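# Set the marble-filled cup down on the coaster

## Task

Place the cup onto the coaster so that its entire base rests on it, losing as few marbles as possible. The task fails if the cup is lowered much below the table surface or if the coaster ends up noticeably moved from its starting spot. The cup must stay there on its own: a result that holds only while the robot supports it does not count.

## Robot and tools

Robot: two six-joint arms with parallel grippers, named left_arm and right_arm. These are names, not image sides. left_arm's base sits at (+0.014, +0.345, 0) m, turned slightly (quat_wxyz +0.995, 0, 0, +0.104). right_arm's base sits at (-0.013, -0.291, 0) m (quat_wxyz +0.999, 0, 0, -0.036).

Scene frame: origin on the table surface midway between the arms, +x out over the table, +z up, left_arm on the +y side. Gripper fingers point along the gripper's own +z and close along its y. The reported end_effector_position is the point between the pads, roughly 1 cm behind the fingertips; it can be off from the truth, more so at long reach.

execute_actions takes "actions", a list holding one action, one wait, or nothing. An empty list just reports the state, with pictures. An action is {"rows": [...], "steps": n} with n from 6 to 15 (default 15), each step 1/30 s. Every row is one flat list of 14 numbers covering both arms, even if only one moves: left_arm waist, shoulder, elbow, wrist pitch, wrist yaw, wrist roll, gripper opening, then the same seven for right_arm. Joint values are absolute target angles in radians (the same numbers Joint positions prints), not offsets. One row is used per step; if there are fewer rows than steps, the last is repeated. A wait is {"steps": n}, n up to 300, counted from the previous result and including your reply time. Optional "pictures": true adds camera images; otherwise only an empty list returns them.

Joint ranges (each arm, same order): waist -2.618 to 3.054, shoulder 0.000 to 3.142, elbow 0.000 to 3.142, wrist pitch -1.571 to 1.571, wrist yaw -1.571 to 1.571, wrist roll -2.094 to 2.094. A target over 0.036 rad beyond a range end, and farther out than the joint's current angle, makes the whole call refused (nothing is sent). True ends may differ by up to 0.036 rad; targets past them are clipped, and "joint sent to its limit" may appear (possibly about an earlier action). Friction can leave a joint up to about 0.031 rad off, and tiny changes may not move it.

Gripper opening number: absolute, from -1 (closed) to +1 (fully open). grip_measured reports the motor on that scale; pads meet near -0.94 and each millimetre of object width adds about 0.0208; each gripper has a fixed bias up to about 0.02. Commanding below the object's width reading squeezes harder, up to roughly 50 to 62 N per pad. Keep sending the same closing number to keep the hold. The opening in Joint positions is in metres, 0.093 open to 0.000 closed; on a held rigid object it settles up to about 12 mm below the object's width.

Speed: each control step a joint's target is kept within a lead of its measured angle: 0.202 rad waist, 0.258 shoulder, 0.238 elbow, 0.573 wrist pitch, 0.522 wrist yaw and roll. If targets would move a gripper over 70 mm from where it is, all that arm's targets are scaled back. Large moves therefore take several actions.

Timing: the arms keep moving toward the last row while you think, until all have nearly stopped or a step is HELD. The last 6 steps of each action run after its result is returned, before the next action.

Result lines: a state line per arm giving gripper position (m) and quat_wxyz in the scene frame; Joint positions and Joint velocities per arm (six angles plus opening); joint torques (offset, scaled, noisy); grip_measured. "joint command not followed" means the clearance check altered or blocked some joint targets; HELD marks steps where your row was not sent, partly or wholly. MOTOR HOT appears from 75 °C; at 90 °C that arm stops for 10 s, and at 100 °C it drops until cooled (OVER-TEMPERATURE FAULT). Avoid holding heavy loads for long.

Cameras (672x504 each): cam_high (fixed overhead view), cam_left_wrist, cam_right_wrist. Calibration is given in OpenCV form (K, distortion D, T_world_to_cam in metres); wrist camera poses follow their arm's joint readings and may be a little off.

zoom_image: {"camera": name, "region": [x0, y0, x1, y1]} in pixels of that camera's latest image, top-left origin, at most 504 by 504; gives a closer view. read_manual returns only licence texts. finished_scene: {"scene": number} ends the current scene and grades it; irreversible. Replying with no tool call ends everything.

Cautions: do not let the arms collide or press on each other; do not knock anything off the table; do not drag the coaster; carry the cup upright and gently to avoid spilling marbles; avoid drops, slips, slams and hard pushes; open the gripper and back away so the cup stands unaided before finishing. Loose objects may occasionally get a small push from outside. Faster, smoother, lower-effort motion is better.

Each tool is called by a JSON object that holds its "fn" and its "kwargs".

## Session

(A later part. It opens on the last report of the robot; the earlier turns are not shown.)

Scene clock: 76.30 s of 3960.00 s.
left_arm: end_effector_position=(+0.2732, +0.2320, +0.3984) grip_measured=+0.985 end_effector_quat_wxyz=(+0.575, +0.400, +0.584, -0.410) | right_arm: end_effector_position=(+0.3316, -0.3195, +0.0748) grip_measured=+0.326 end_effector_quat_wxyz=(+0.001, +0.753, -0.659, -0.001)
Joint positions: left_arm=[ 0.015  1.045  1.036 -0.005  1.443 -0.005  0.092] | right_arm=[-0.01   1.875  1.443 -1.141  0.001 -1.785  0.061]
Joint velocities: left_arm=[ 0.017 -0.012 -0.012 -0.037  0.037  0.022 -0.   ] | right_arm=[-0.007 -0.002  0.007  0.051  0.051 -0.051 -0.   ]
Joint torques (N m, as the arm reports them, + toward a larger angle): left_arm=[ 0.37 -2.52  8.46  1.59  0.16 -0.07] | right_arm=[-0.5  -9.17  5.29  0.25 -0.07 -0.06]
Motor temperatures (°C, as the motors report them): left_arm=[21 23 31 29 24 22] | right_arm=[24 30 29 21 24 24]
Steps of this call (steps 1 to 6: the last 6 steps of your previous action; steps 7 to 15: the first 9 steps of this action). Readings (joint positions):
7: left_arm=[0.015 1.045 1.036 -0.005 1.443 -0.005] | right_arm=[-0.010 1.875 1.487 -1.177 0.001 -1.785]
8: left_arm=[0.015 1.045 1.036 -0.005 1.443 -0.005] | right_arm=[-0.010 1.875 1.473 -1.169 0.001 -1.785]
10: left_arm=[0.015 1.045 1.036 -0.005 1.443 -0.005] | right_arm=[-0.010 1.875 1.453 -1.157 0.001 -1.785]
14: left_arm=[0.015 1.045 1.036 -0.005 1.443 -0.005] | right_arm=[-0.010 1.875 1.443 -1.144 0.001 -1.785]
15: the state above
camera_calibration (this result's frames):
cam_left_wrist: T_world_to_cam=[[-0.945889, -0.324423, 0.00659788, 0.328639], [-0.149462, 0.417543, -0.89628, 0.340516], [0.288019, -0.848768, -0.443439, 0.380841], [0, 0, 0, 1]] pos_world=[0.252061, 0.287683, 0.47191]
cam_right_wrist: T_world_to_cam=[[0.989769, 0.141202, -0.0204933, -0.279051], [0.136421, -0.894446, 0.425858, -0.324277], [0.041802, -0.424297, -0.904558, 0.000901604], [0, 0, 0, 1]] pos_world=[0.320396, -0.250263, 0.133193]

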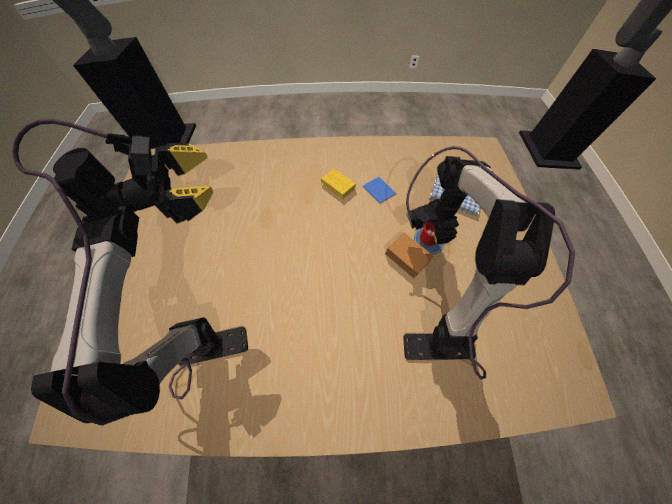

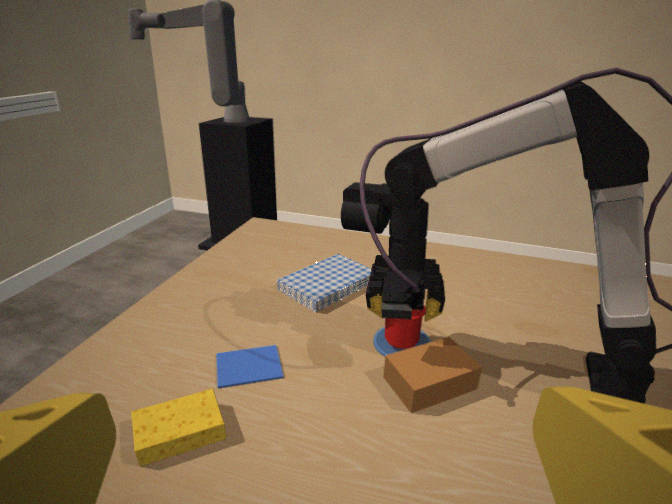

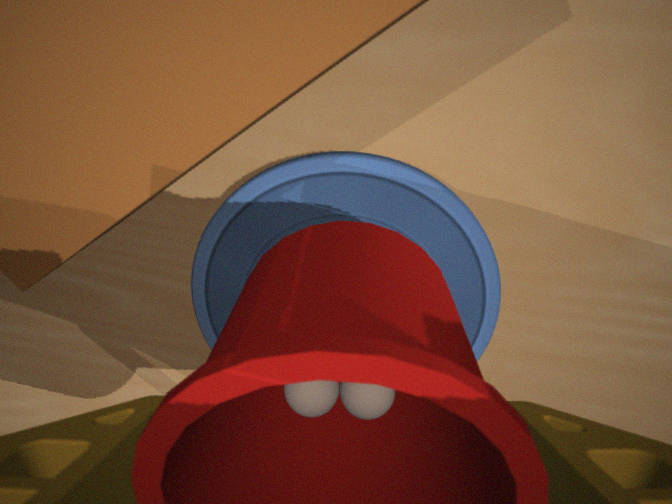

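{"fn": "execute_actions", "kwargs": {"actions": [], "pictures": true}}

{"fn": "zoom_image", "kwargs": {"camera": "cam_right_wrist", "region": [170, 130, 520, 380]}}

{"fn": "zoom_image", "kwargs": {"camera": "cam_left_wrist", "region": [350, 280, 470, 380]}}

Scene clock: 81.40 s of 3960.00 s.
left_arm: end_effector_position=(+0.2732, +0.2320, +0.3984) grip_measured=+0.985 end_effector_quat_wxyz=(+0.575, +0.400, +0.584, -0.410) | right_arm: end_effector_position=(+0.3343, -0.3197, +0.0748) grip_measured=+0.326 end_effector_quat_wxyz=(-0.002, +0.753, -0.659, +0.004)
Joint positions: left_arm=[ 0.015  1.045  1.036 -0.005  1.443 -0.005  0.092] | right_arm=[-0.01   1.875  1.443 -1.13   0.001 -1.785  0.061]
Joint velocities: left_arm=[ 0.002 -0.007  0.022 -0.037 -0.11  -0.022  0.   ] | right_arm=[-0.002 -0.007  0.012  0.095 -0.022  0.066 -0.   ]
Joint torques (N m, as the arm reports them, + toward a larger angle): left_arm=[ 0.36 -2.51  8.47  1.59  0.15 -0.07] | right_arm=[-0.5  -9.22  5.4   0.28 -0.11 -0.07]
Motor temperatures (°C, as the motors report them): left_arm=[21 23 31 29 24 22] | right_arm=[24 31 29 21 24 24]
Kept back: nothing.
Steps of this call (steps 1 to 6: the last 6 steps of your previous action; steps 7 to 30: the robot went on to your last target; steps 31 to 90: nothing new was sent; then 2.10 s passed at rest). Readings (joint positions):
1: left_arm=[0.015 1.045 1.036 -0.005 1.443 -0.005] | right_arm=[-0.010 1.875 1.443 -1.138 0.001 -1.785]
2: left_arm=[0.015 1.045 1.036 -0.005 1.443 -0.005] | right_arm=[-0.010 1.875 1.443 -1.136 0.001 -1.785]
4: left_arm=[0.015 1.045 1.036 -0.005 1.443 -0.005] | right_arm=[-0.010 1.875 1.443 -1.133 0.001 -1.785]
8: left_arm=[0.015 1.045 1.036 -0.005 1.443 -0.005] | right_arm=[-0.010 1.875 1.443 -1.131 0.001 -1.785]
90: the state above
All arms were judged still, so your last target was given up. Only a new action makes them travel on or press farther. Fingers that are still opening or closing keep moving.
camera_calibration (this result's frames):
cam_left_wrist: T_world_to_cam=[[-0.945889, -0.324423, 0.00659788, 0.328639], [-0.149462, 0.417543, -0.89628, 0.340516], [0.288019, -0.848768, -0.443439, 0.380841], [0, 0, 0, 1]] pos_world=[0.252061, 0.287683, 0.47191]
cam_right_wrist: T_world_to_cam=[[0.989939, 0.141189, -0.00933273, -0.282652], [0.13155, -0.894051, 0.428214, -0.32328], [0.052115, -0.425133, -0.903629, -0.00308594], [0, 0, 0, 1]] pos_world=[0.322497, -0.250433, 0.133006]

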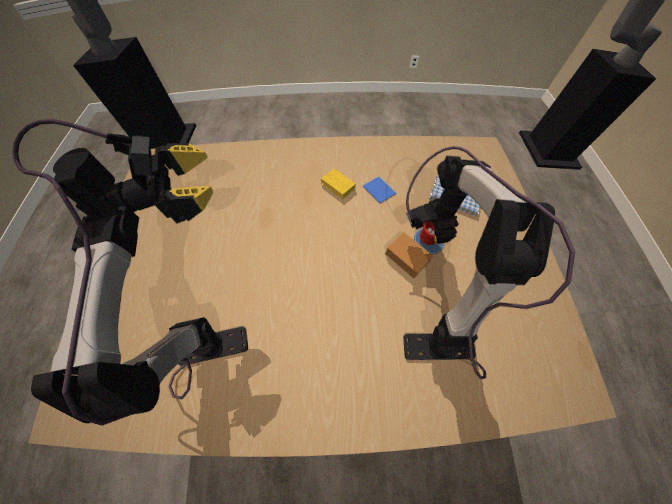

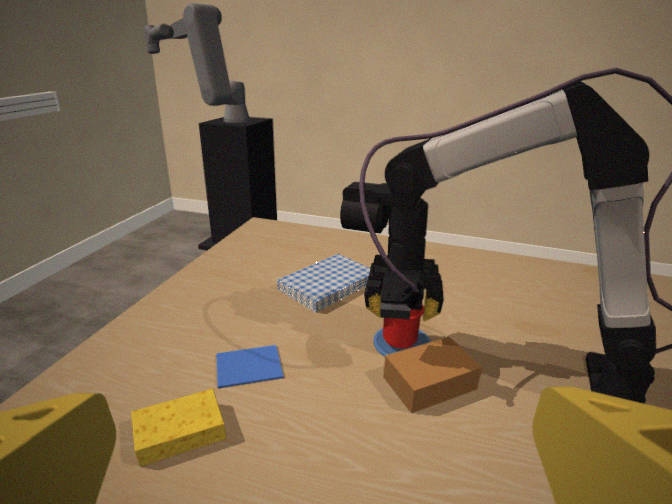

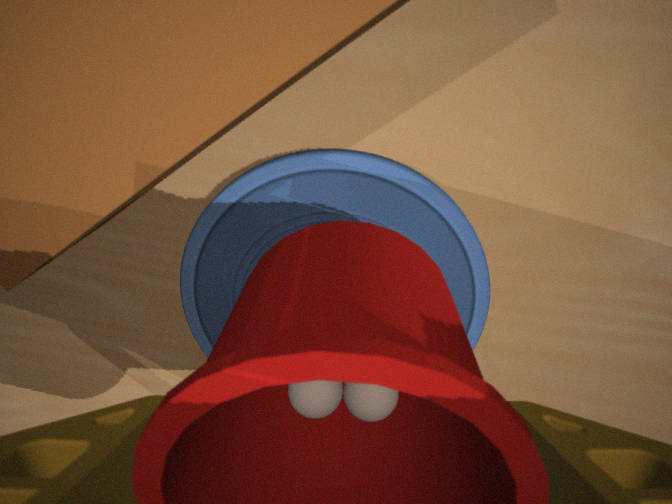

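Region (170, 130, 520, 380) of cam_right_wrist's 672x504 image, scaled by 1.440, with more detail than that image has; it fills the top 360 rows of this view, and the rest is white.

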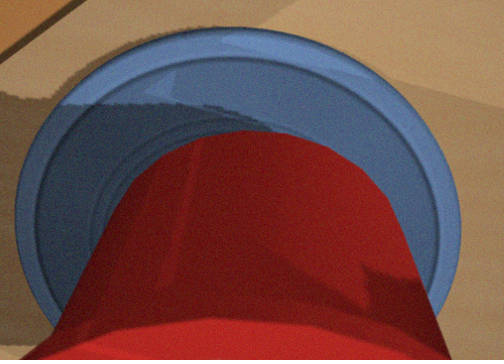

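Region (350, 280, 470, 380) of cam_left_wrist's 672x504 image, scaled by 4.200, with more detail than that image has.

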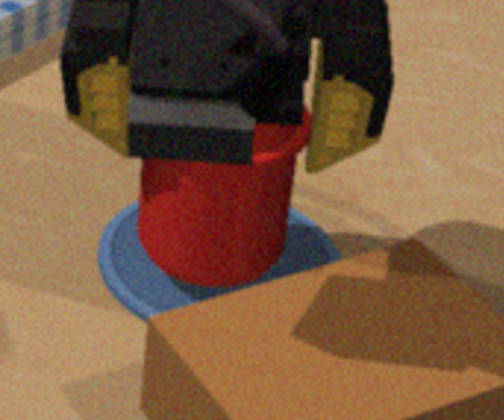

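{"fn": "execute_actions", "kwargs": {"actions": [{"rows": [[0.015,1.045,1.036,-0.005,1.45,-0.005,1, -0.017,1.891,1.4211,-1.1102,0,-1.79,0.31],[0.015,1.045,1.036,-0.005,1.45,-0.005,1, -0.017,1.891,1.4196,-1.1048,0,-1.79,0.31],[0.015,1.045,1.036,-0.005,1.45,-0.005,1, -0.017,1.891,1.4162,-1.0980,0,-1.79,0.31],[0.015,1.045,1.036,-0.005,1.45,-0.005,1, -0.017,1.891,1.4108,-1.0903,0,-1.79,0.31],[0.015,1.045,1.036,-0.005,1.45,-0.005,1, -0.017,1.891,1.4040,-1.0825,0,-1.79,0.31],[0.015,1.045,1.036,-0.005,1.45,-0.005,1, -0.017,1.891,1.3963,-1.0757,0,-1.79,0.31],[0.015,1.045,1.036,-0.005,1.45,-0.005,1, -0.017,1.891,1.3885,-1.0703,0,-1.79,0.31],[0.015,1.045,1.036,-0.005,1.45,-0.005,1, -0.017,1.891,1.3817,-1.0669,0,-1.79,0.31],[0.015,1.045,1.036,-0.005,1.45,-0.005,1, -0.017,1.891,1.3763,-1.0654,0,-1.79,0.31],[0.015,1.045,1.036,-0.005,1.45,-0.005,1, -0.017,1.891,1.3729,-1.0651,0,-1.79,0.31],[0.015,1.045,1.036,-0.005,1.45,-0.005,1, -0.017,1.891,1.3714,-1.0651,0,-1.79,0.31],[0.015,1.045,1.036,-0.005,1.45,-0.005,1, -0.017,1.891,1.3711,-1.0651,0,-1.79,0.31]], "steps": 15}], "pictures": false}}

{"fn": "execute_actions", "kwargs": {"actions": [{"rows": [[0.015,1.045,1.036,-0.005,1.45,-0.005,1, -0.017,1.891,1.3711,-1.0651,0,-1.79,0.31]], "steps": 12}], "pictures": true}}

Scene clock: 83.53 s of 3960.00 s.
left_arm: end_effector_position=(+0.2732, +0.2320, +0.3984) grip_measured=+0.985 end_effector_quat_wxyz=(+0.575, +0.400, +0.584, -0.410) | right_arm: end_effector_position=(+0.3341, -0.3197, +0.0671) grip_measured=+0.326 end_effector_quat_wxyz=(-0.004, +0.753, -0.658, +0.006)
Joint positions: left_arm=[ 0.015  1.045  1.036 -0.005  1.443 -0.005  0.092] | right_arm=[-0.01   1.875  1.412 -1.093  0.001 -1.785  0.061]
Joint velocities: left_arm=[ 0.002 -0.012  0.012  0.007  0.125 -0.007 -0.   ] | right_arm=[-0.002 -0.007 -0.227  0.154 -0.022  0.007 -0.002]
Joint torques (N m, as the arm reports them, + toward a larger angle): left_arm=[ 0.37 -2.51  8.46  1.59  0.16 -0.07] | right_arm=[-0.54 -9.2   5.17  0.27 -0.13 -0.08]
Motor temperatures (°C, as the motors report them): left_arm=[21 23 31 29 24 22] | right_arm=[24 31 29 21 24 24]
Steps of this call (steps 1 to 55: nothing new was sent; steps 56 to 64: the first 9 steps of this action). Readings (joint positions):
56: left_arm=[0.015 1.045 1.036 -0.005 1.443 -0.005] | right_arm=[-0.010 1.875 1.443 -1.129 0.001 -1.785]
57: left_arm=[0.015 1.045 1.036 -0.005 1.443 -0.005] | right_arm=[-0.010 1.875 1.443 -1.128 0.001 -1.785]
59: left_arm=[0.015 1.045 1.036 -0.005 1.443 -0.005] | right_arm=[-0.010 1.875 1.443 -1.122 0.001 -1.785]
63: left_arm=[0.015 1.045 1.036 -0.005 1.443 -0.005] | right_arm=[-0.010 1.875 1.420 -1.096 0.001 -1.785]
64: the state above

Scene clock: 83.93 s of 3960.00 s.
left_arm: end_effector_position=(+0.2732, +0.2320, +0.3984) grip_measured=+0.985 end_effector_quat_wxyz=(+0.575, +0.400, +0.584, -0.410) | right_arm: end_effector_position=(+0.3328, -0.3195, +0.0654) grip_measured=+0.326 end_effector_quat_wxyz=(-0.003, +0.753, -0.658, +0.005)
Joint positions: left_arm=[ 0.015  1.045  1.036 -0.005  1.443 -0.005  0.092] | right_arm=[-0.01   1.875  1.404 -1.088  0.    -1.785  0.061]
Joint velocities: left_arm=[ 0.007 -0.002  0.002  0.037  0.066  0.007 -0.001] | right_arm=[ 0.002 -0.017  0.002  0.066 -0.066  0.022 -0.   ]
Joint torques (N m, as the arm reports them, + toward a larger angle): left_arm=[ 0.36 -2.52  8.46  1.59  0.15 -0.07] | right_arm=[-0.51 -9.24  4.15  0.37 -0.09 -0.07]
Motor temperatures (°C, as the motors report them): left_arm=[21 23 31 29 24 22] | right_arm=[24 31 29 21 24 24]
Steps of this call (steps 1 to 6: the last 6 steps of your previous action; steps 7 to 12: the first 6 steps of this action). Readings (joint positions):
7: left_arm=[0.015 1.045 1.036 -0.005 1.443 -0.005] | right_arm=[-0.010 1.875 1.404 -1.088 0.000 -1.785]
8: left_arm=[0.015 1.045 1.036 -0.005 1.443 -0.005] | right_arm=[-0.010 1.875 1.404 -1.088 0.000 -1.785]
10: left_arm=[0.015 1.045 1.036 -0.005 1.443 -0.005] | right_arm=[-0.010 1.875 1.404 -1.088 0.000 -1.785]
12: the state above
camera_calibration (this result's frames):
cam_left_wrist: T_world_to_cam=[[-0.945889, -0.324423, 0.00659788, 0.328639], [-0.149462, 0.417543, -0.89628, 0.340516], [0.288019, -0.848768, -0.443439, 0.380841], [0, 0, 0, 1]] pos_world=[0.252061, 0.287683, 0.47191]
cam_right_wrist: T_world_to_cam=[[0.98996, 0.141194, -0.00664416, -0.281485], [0.1304, -0.894121, 0.42842, -0.318521], [0.0545495, -0.424985, -0.903555, -0.0122511], [0, 0, 0, 1]] pos_world=[0.320863, -0.250258, 0.123521]

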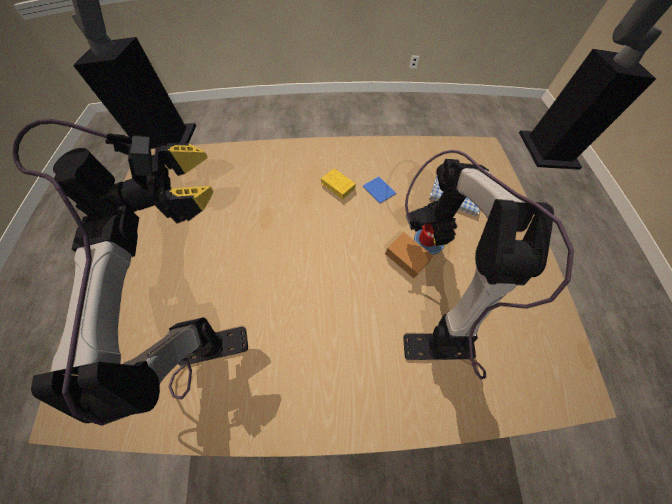

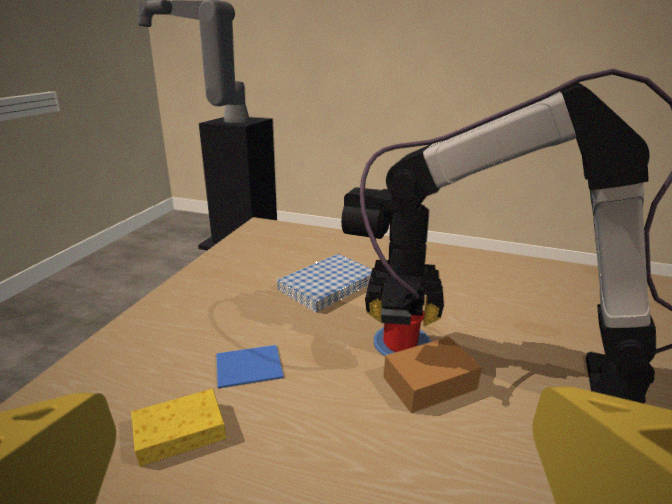

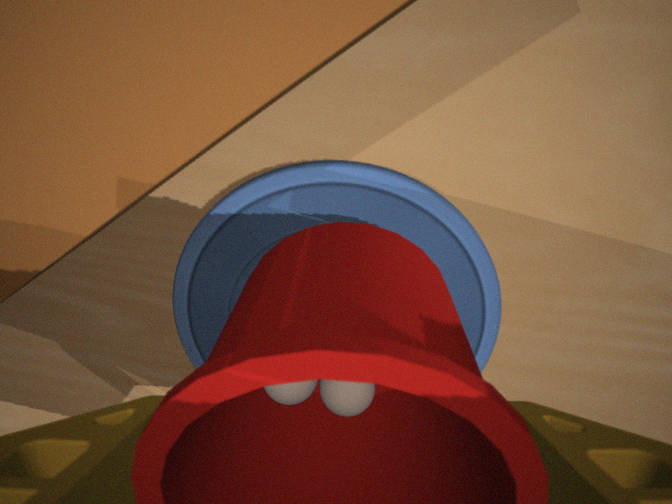

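{"fn": "zoom_image", "kwargs": {"camera": "cam_left_wrist", "region": [350, 280, 470, 380]}}

{"fn": "zoom_image", "kwargs": {"camera": "cam_right_wrist", "region": [160, 140, 520, 390]}}

Region (350, 280, 470, 380) of cam_left_wrist's 672x504 image, scaled by 4.200, with more detail than that image has.

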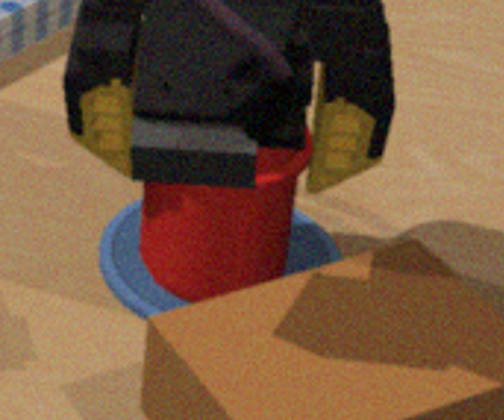

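Region (160, 140, 520, 390) of cam_right_wrist's 672x504 image, scaled by 1.400, with more detail than that image has; it fills the top 350 rows of this view, and the rest is white.

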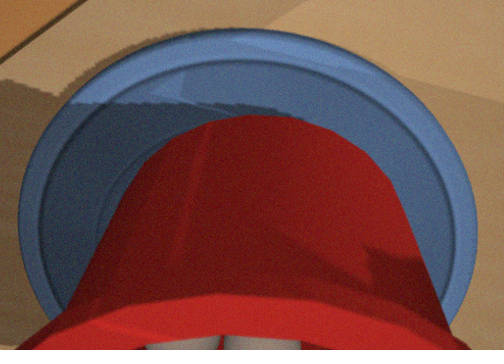

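{"fn": "execute_actions", "kwargs": {"actions": [{"rows": [[0.015,1.045,1.036,-0.005,1.45,-0.005,1, -0.017,1.891,1.385,-1.075,0,-1.79,0.31],[0.015,1.045,1.036,-0.005,1.45,-0.005,1, -0.017,1.891,1.398,-1.085,0,-1.79,0.38],[0.015,1.045,1.036,-0.005,1.45,-0.005,1, -0.017,1.891,1.404,-1.088,0,-1.79,0.46],[0.015,1.045,1.036,-0.005,1.45,-0.005,1, -0.017,1.891,1.404,-1.088,0,-1.79,0.55],[0.015,1.045,1.036,-0.005,1.45,-0.005,1, -0.017,1.891,1.404,-1.088,0,-1.79,0.66],[0.015,1.045,1.036,-0.005,1.45,-0.005,1, -0.017,1.891,1.404,-1.088,0,-1.79,0.78],[0.015,1.045,1.036,-0.005,1.45,-0.005,1, -0.017,1.891,1.404,-1.088,0,-1.79,0.9],[0.015,1.045,1.036,-0.005,1.45,-0.005,1, -0.017,1.891,1.404,-1.088,0,-1.79,1.0],[0.015,1.045,1.036,-0.005,1.45,-0.005,1, -0.017,1.891,1.404,-1.088,0,-1.79,1.0],[0.015,1.045,1.036,-0.005,1.45,-0.005,1, -0.017,1.891,1.412,-1.095,0,-1.79,1.0]], "steps": 10}], "pictures": false}}

{"fn": "execute_actions", "kwargs": {"actions": [{"rows": [[0.015,1.045,1.036,-0.005,1.45,-0.005,1, -0.017,1.891,1.422,-1.108,0,-1.79,1],[0.015,1.045,1.036,-0.005,1.45,-0.005,1, -0.017,1.891,1.431,-1.118,0,-1.79,1],[0.015,1.045,1.036,-0.005,1.45,-0.005,1, -0.017,1.891,1.4356,-1.130,0,-1.79,1],[0.015,1.045,1.036,-0.005,1.45,-0.005,1, -0.017,1.891,1.4433,-1.145,0,-1.79,1],[0.015,1.045,1.036,-0.005,1.45,-0.005,1, -0.017,1.891,1.4542,-1.162,0,-1.79,1],[0.015,1.045,1.036,-0.005,1.45,-0.005,1, -0.017,1.891,1.4682,-1.1815,0,-1.79,1],[0.015,1.045,1.036,-0.005,1.45,-0.005,1, -0.017,1.891,1.4848,-1.202,0,-1.79,1],[0.015,1.045,1.036,-0.005,1.45,-0.005,1, -0.017,1.891,1.5032,-1.2225,0,-1.79,1],[0.015,1.045,1.036,-0.005,1.45,-0.005,1, -0.017,1.891,1.5225,-1.242,0,-1.79,1],[0.015,1.045,1.036,-0.005,1.45,-0.005,1, -0.017,1.891,1.5418,-1.259,0,-1.79,1],[0.015,1.045,1.036,-0.005,1.45,-0.005,1, -0.017,1.891,1.5602,-1.274,0,-1.79,1],[0.015,1.045,1.036,-0.005,1.45,-0.005,1, -0.017,1.891,1.5768,-1.286,0,-1.79,1],[0.015,1.045,1.036,-0.005,1.45,-0.005,1, -0.017,1.891,1.5908,-1.294,0,-1.79,1],[0.015,1.045,1.036,-0.005,1.45,-0.005,1, -0.017,1.891,1.6017,-1.299,0,-1.79,1],[0.015,1.045,1.036,-0.005,1.45,-0.005,1, -0.017,1.891,1.6094,-1.301,0,-1.79,1]], "steps": 15}], "pictures": false}}

{"fn": "execute_actions", "kwargs": {"actions": [{"rows": [[0.015,1.045,1.036,-0.005,1.45,-0.005,1, -0.017,1.891,1.6138,-1.301,0,-1.79,1],[0.015,1.045,1.036,-0.005,1.45,-0.005,1, -0.017,1.891,1.6157,-1.301,0,-1.79,1],[0.015,1.045,1.036,-0.005,1.45,-0.005,1, -0.017,1.891,1.616,-1.301,0,-1.79,1]], "steps": 9}], "pictures": true}}

Scene clock: 86.63 s of 3960.00 s.
left_arm: end_effector_position=(+0.2732, +0.2320, +0.3984) grip_measured=+0.985 end_effector_quat_wxyz=(+0.575, +0.400, +0.584, -0.410) | right_arm: end_effector_position=(+0.3328, -0.3195, +0.0654) grip_measured=+0.511 end_effector_quat_wxyz=(-0.003, +0.753, -0.658, +0.005)
Joint positions: left_arm=[ 0.015  1.045  1.036 -0.005  1.443 -0.005  0.092] | right_arm=[-0.01   1.875  1.404 -1.088  0.    -1.785  0.07 ]
Joint velocities: left_arm=[-0.022 -0.002  0.007  0.007 -0.022  0.066  0.001] | right_arm=[ 0.002  0.002 -0.002 -0.066  0.095 -0.037  0.076]
Joint torques (N m, as the arm reports them, + toward a larger angle): left_arm=[ 0.36 -2.52  8.47  1.59  0.16 -0.07] | right_arm=[-0.53 -9.17  7.09  0.1  -0.12 -0.07]
Motor temperatures (°C, as the motors report them): left_arm=[21 23 31 29 24 22] | right_arm=[24 31 29 21 24 24]
Steps of this call (steps 1 to 6: the last 6 steps of your previous action; steps 7 to 15: the robot went on to your last target; steps 16 to 77: nothing new was sent; steps 78 to 81: the first 4 steps of this action). Readings (joint positions):
78: left_arm=[0.015 1.045 1.036 -0.005 1.443 -0.005] | right_arm=[-0.010 1.875 1.404 -1.088 0.000 -1.785]
79: left_arm=[0.015 1.045 1.036 -0.005 1.443 -0.005] | right_arm=[-0.010 1.875 1.404 -1.088 0.000 -1.785]
81: the state above

Scene clock: 87.13 s of 3960.00 s.
left_arm: end_effector_position=(+0.2732, +0.2320, +0.3984) grip_measured=+0.985 end_effector_quat_wxyz=(+0.575, +0.400, +0.584, -0.410) | right_arm: end_effector_position=(+0.3319, -0.3195, +0.0807) grip_measured=+0.988 end_effector_quat_wxyz=(+0.002, +0.753, -0.658, -0.002)
Joint positions: left_arm=[ 0.015  1.045  1.036 -0.005  1.443 -0.005  0.092] | right_arm=[-0.01   1.875  1.467 -1.168  0.    -1.785  0.093]
Joint velocities: left_arm=[-0.022  0.007 -0.002 -0.022 -0.11   0.007 -0.   ] | right_arm=[ 0.002  0.012  0.52  -0.388 -0.022  0.081 -0.001]
Joint torques (N m, as the arm reports them, + toward a larger angle): left_arm=[ 0.37 -2.51  8.46  1.59  0.16 -0.07] | right_arm=[-0.51 -9.26  9.59  0.01 -0.1  -0.05]
Motor temperatures (°C, as the motors report them): left_arm=[21 23 31 29 24 22] | right_arm=[24 31 29 21 24 24]
Steps of this call (steps 1 to 6: the last 6 steps of your previous action; steps 7 to 15: the first 9 steps of this action). Readings (joint positions):
7: left_arm=[0.015 1.045 1.036 -0.005 1.443 -0.005] | right_arm=[-0.010 1.875 1.404 -1.088 0.000 -1.785]
8: left_arm=[0.015 1.045 1.036 -0.005 1.443 -0.005] | right_arm=[-0.010 1.875 1.404 -1.090 0.000 -1.785]
10: left_arm=[0.015 1.045 1.036 -0.005 1.443 -0.005] | right_arm=[-0.010 1.875 1.407 -1.102 0.000 -1.785]
14: left_arm=[0.015 1.045 1.036 -0.005 1.443 -0.005] | right_arm=[-0.010 1.875 1.449 -1.153 0.000 -1.785]
15: the state above

Scene clock: 87.43 s of 3960.00 s.
left_arm: end_effector_position=(+0.2732, +0.2320, +0.3984) grip_measured=+0.985 end_effector_quat_wxyz=(+0.575, +0.400, +0.584, -0.410) | right_arm: end_effector_position=(+0.3430, -0.3204, +0.1125) grip_measured=+0.988 end_effector_quat_wxyz=(-0.008, +0.753, -0.658, +0.011)
Joint positions: left_arm=[ 0.015  1.045  1.036 -0.005  1.443 -0.005  0.092] | right_arm=[-0.01   1.875  1.592 -1.262  0.    -1.785  0.093]
Joint velocities: left_arm=[-0.007 -0.007  0.012  0.007 -0.037  0.037 -0.   ] | right_arm=[ 0.027 -0.012  0.09  -0.198 -0.022 -0.037  0.001]
Joint torques (N m, as the arm reports them, + toward a larger angle): left_arm=[ 0.36 -2.51  8.44  1.58  0.16 -0.07] | right_arm=[-0.52 -9.18  9.07 -0.02 -0.12 -0.06]
Motor temperatures (°C, as the motors report them): left_arm=[21 23 31 29 24 22] | right_arm=[24 31 29 21 24 24]
Steps of this call (steps 1 to 6: the last 6 steps of your previous action; steps 7 to 9: the first 3 steps of this action). Readings (joint positions):
7: left_arm=[0.015 1.045 1.036 -0.005 1.443 -0.005] | right_arm=[-0.010 1.875 1.582 -1.252 0.000 -1.785]
8: left_arm=[0.015 1.045 1.036 -0.005 1.443 -0.005] | right_arm=[-0.010 1.875 1.589 -1.257 0.000 -1.785]
9: the state above
camera_calibration (this result's frames):
cam_left_wrist: T_world_to_cam=[[-0.945889, -0.324423, 0.00659788, 0.328639], [-0.149462, 0.417543, -0.89628, 0.340516], [0.288019, -0.848768, -0.443439, 0.380841], [0, 0, 0, 1]] pos_world=[0.252061, 0.287683, 0.47191]
cam_right_wrist: T_world_to_cam=[[0.989894, 0.141572, 0.00823591, -0.292602], [0.124202, -0.893539, 0.431465, -0.33878], [0.0684425, -0.426081, -0.902092, 0.0241199], [0, 0, 0, 1]] pos_world=[0.330071, -0.251012, 0.17034]

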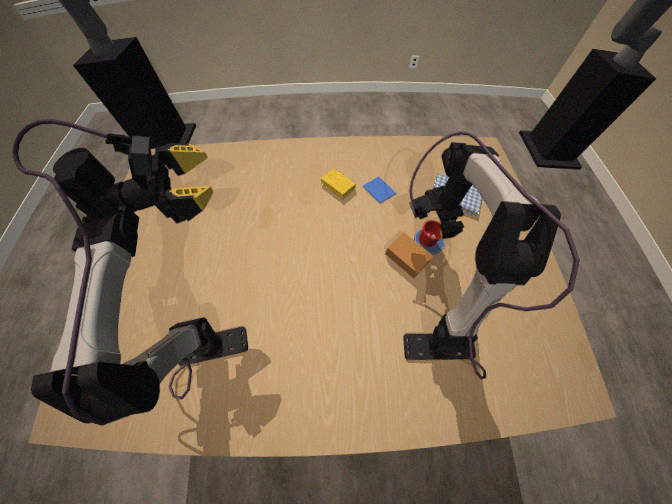

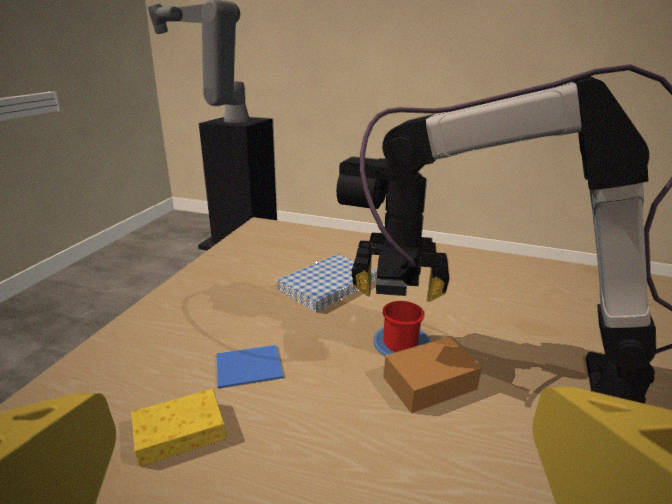

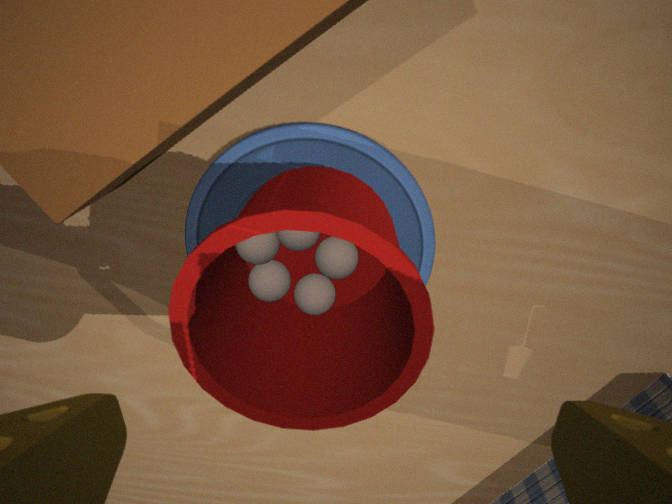

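{"fn": "zoom_image", "kwargs": {"camera": "cam_right_wrist", "region": [150, 100, 470, 340]}}

{"fn": "zoom_image", "kwargs": {"camera": "cam_left_wrist", "region": [340, 270, 500, 400]}}

Region (150, 100, 470, 340) of cam_right_wrist's 672x504 image, scaled by 1.575, with more detail than that image has; it fills the top 378 rows of this view, and the rest is white.

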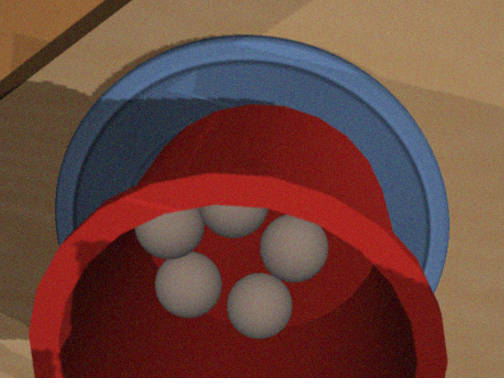

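Region (340, 270, 500, 400) of cam_left_wrist's 672x504 image, scaled by 3.150, with more detail than that image has; it fills the top 410 rows of this view, and the rest is white.

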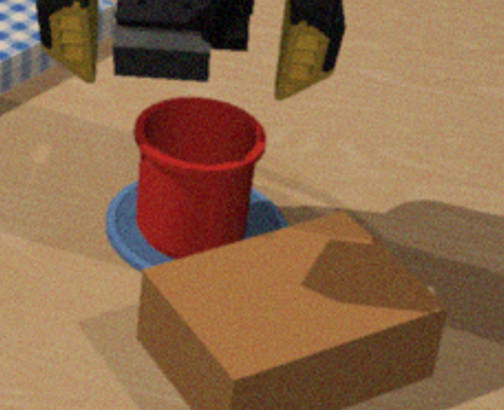

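{"fn": "finished_scene", "kwargs": {"scene": 1}}

The scene is finished: the task was done.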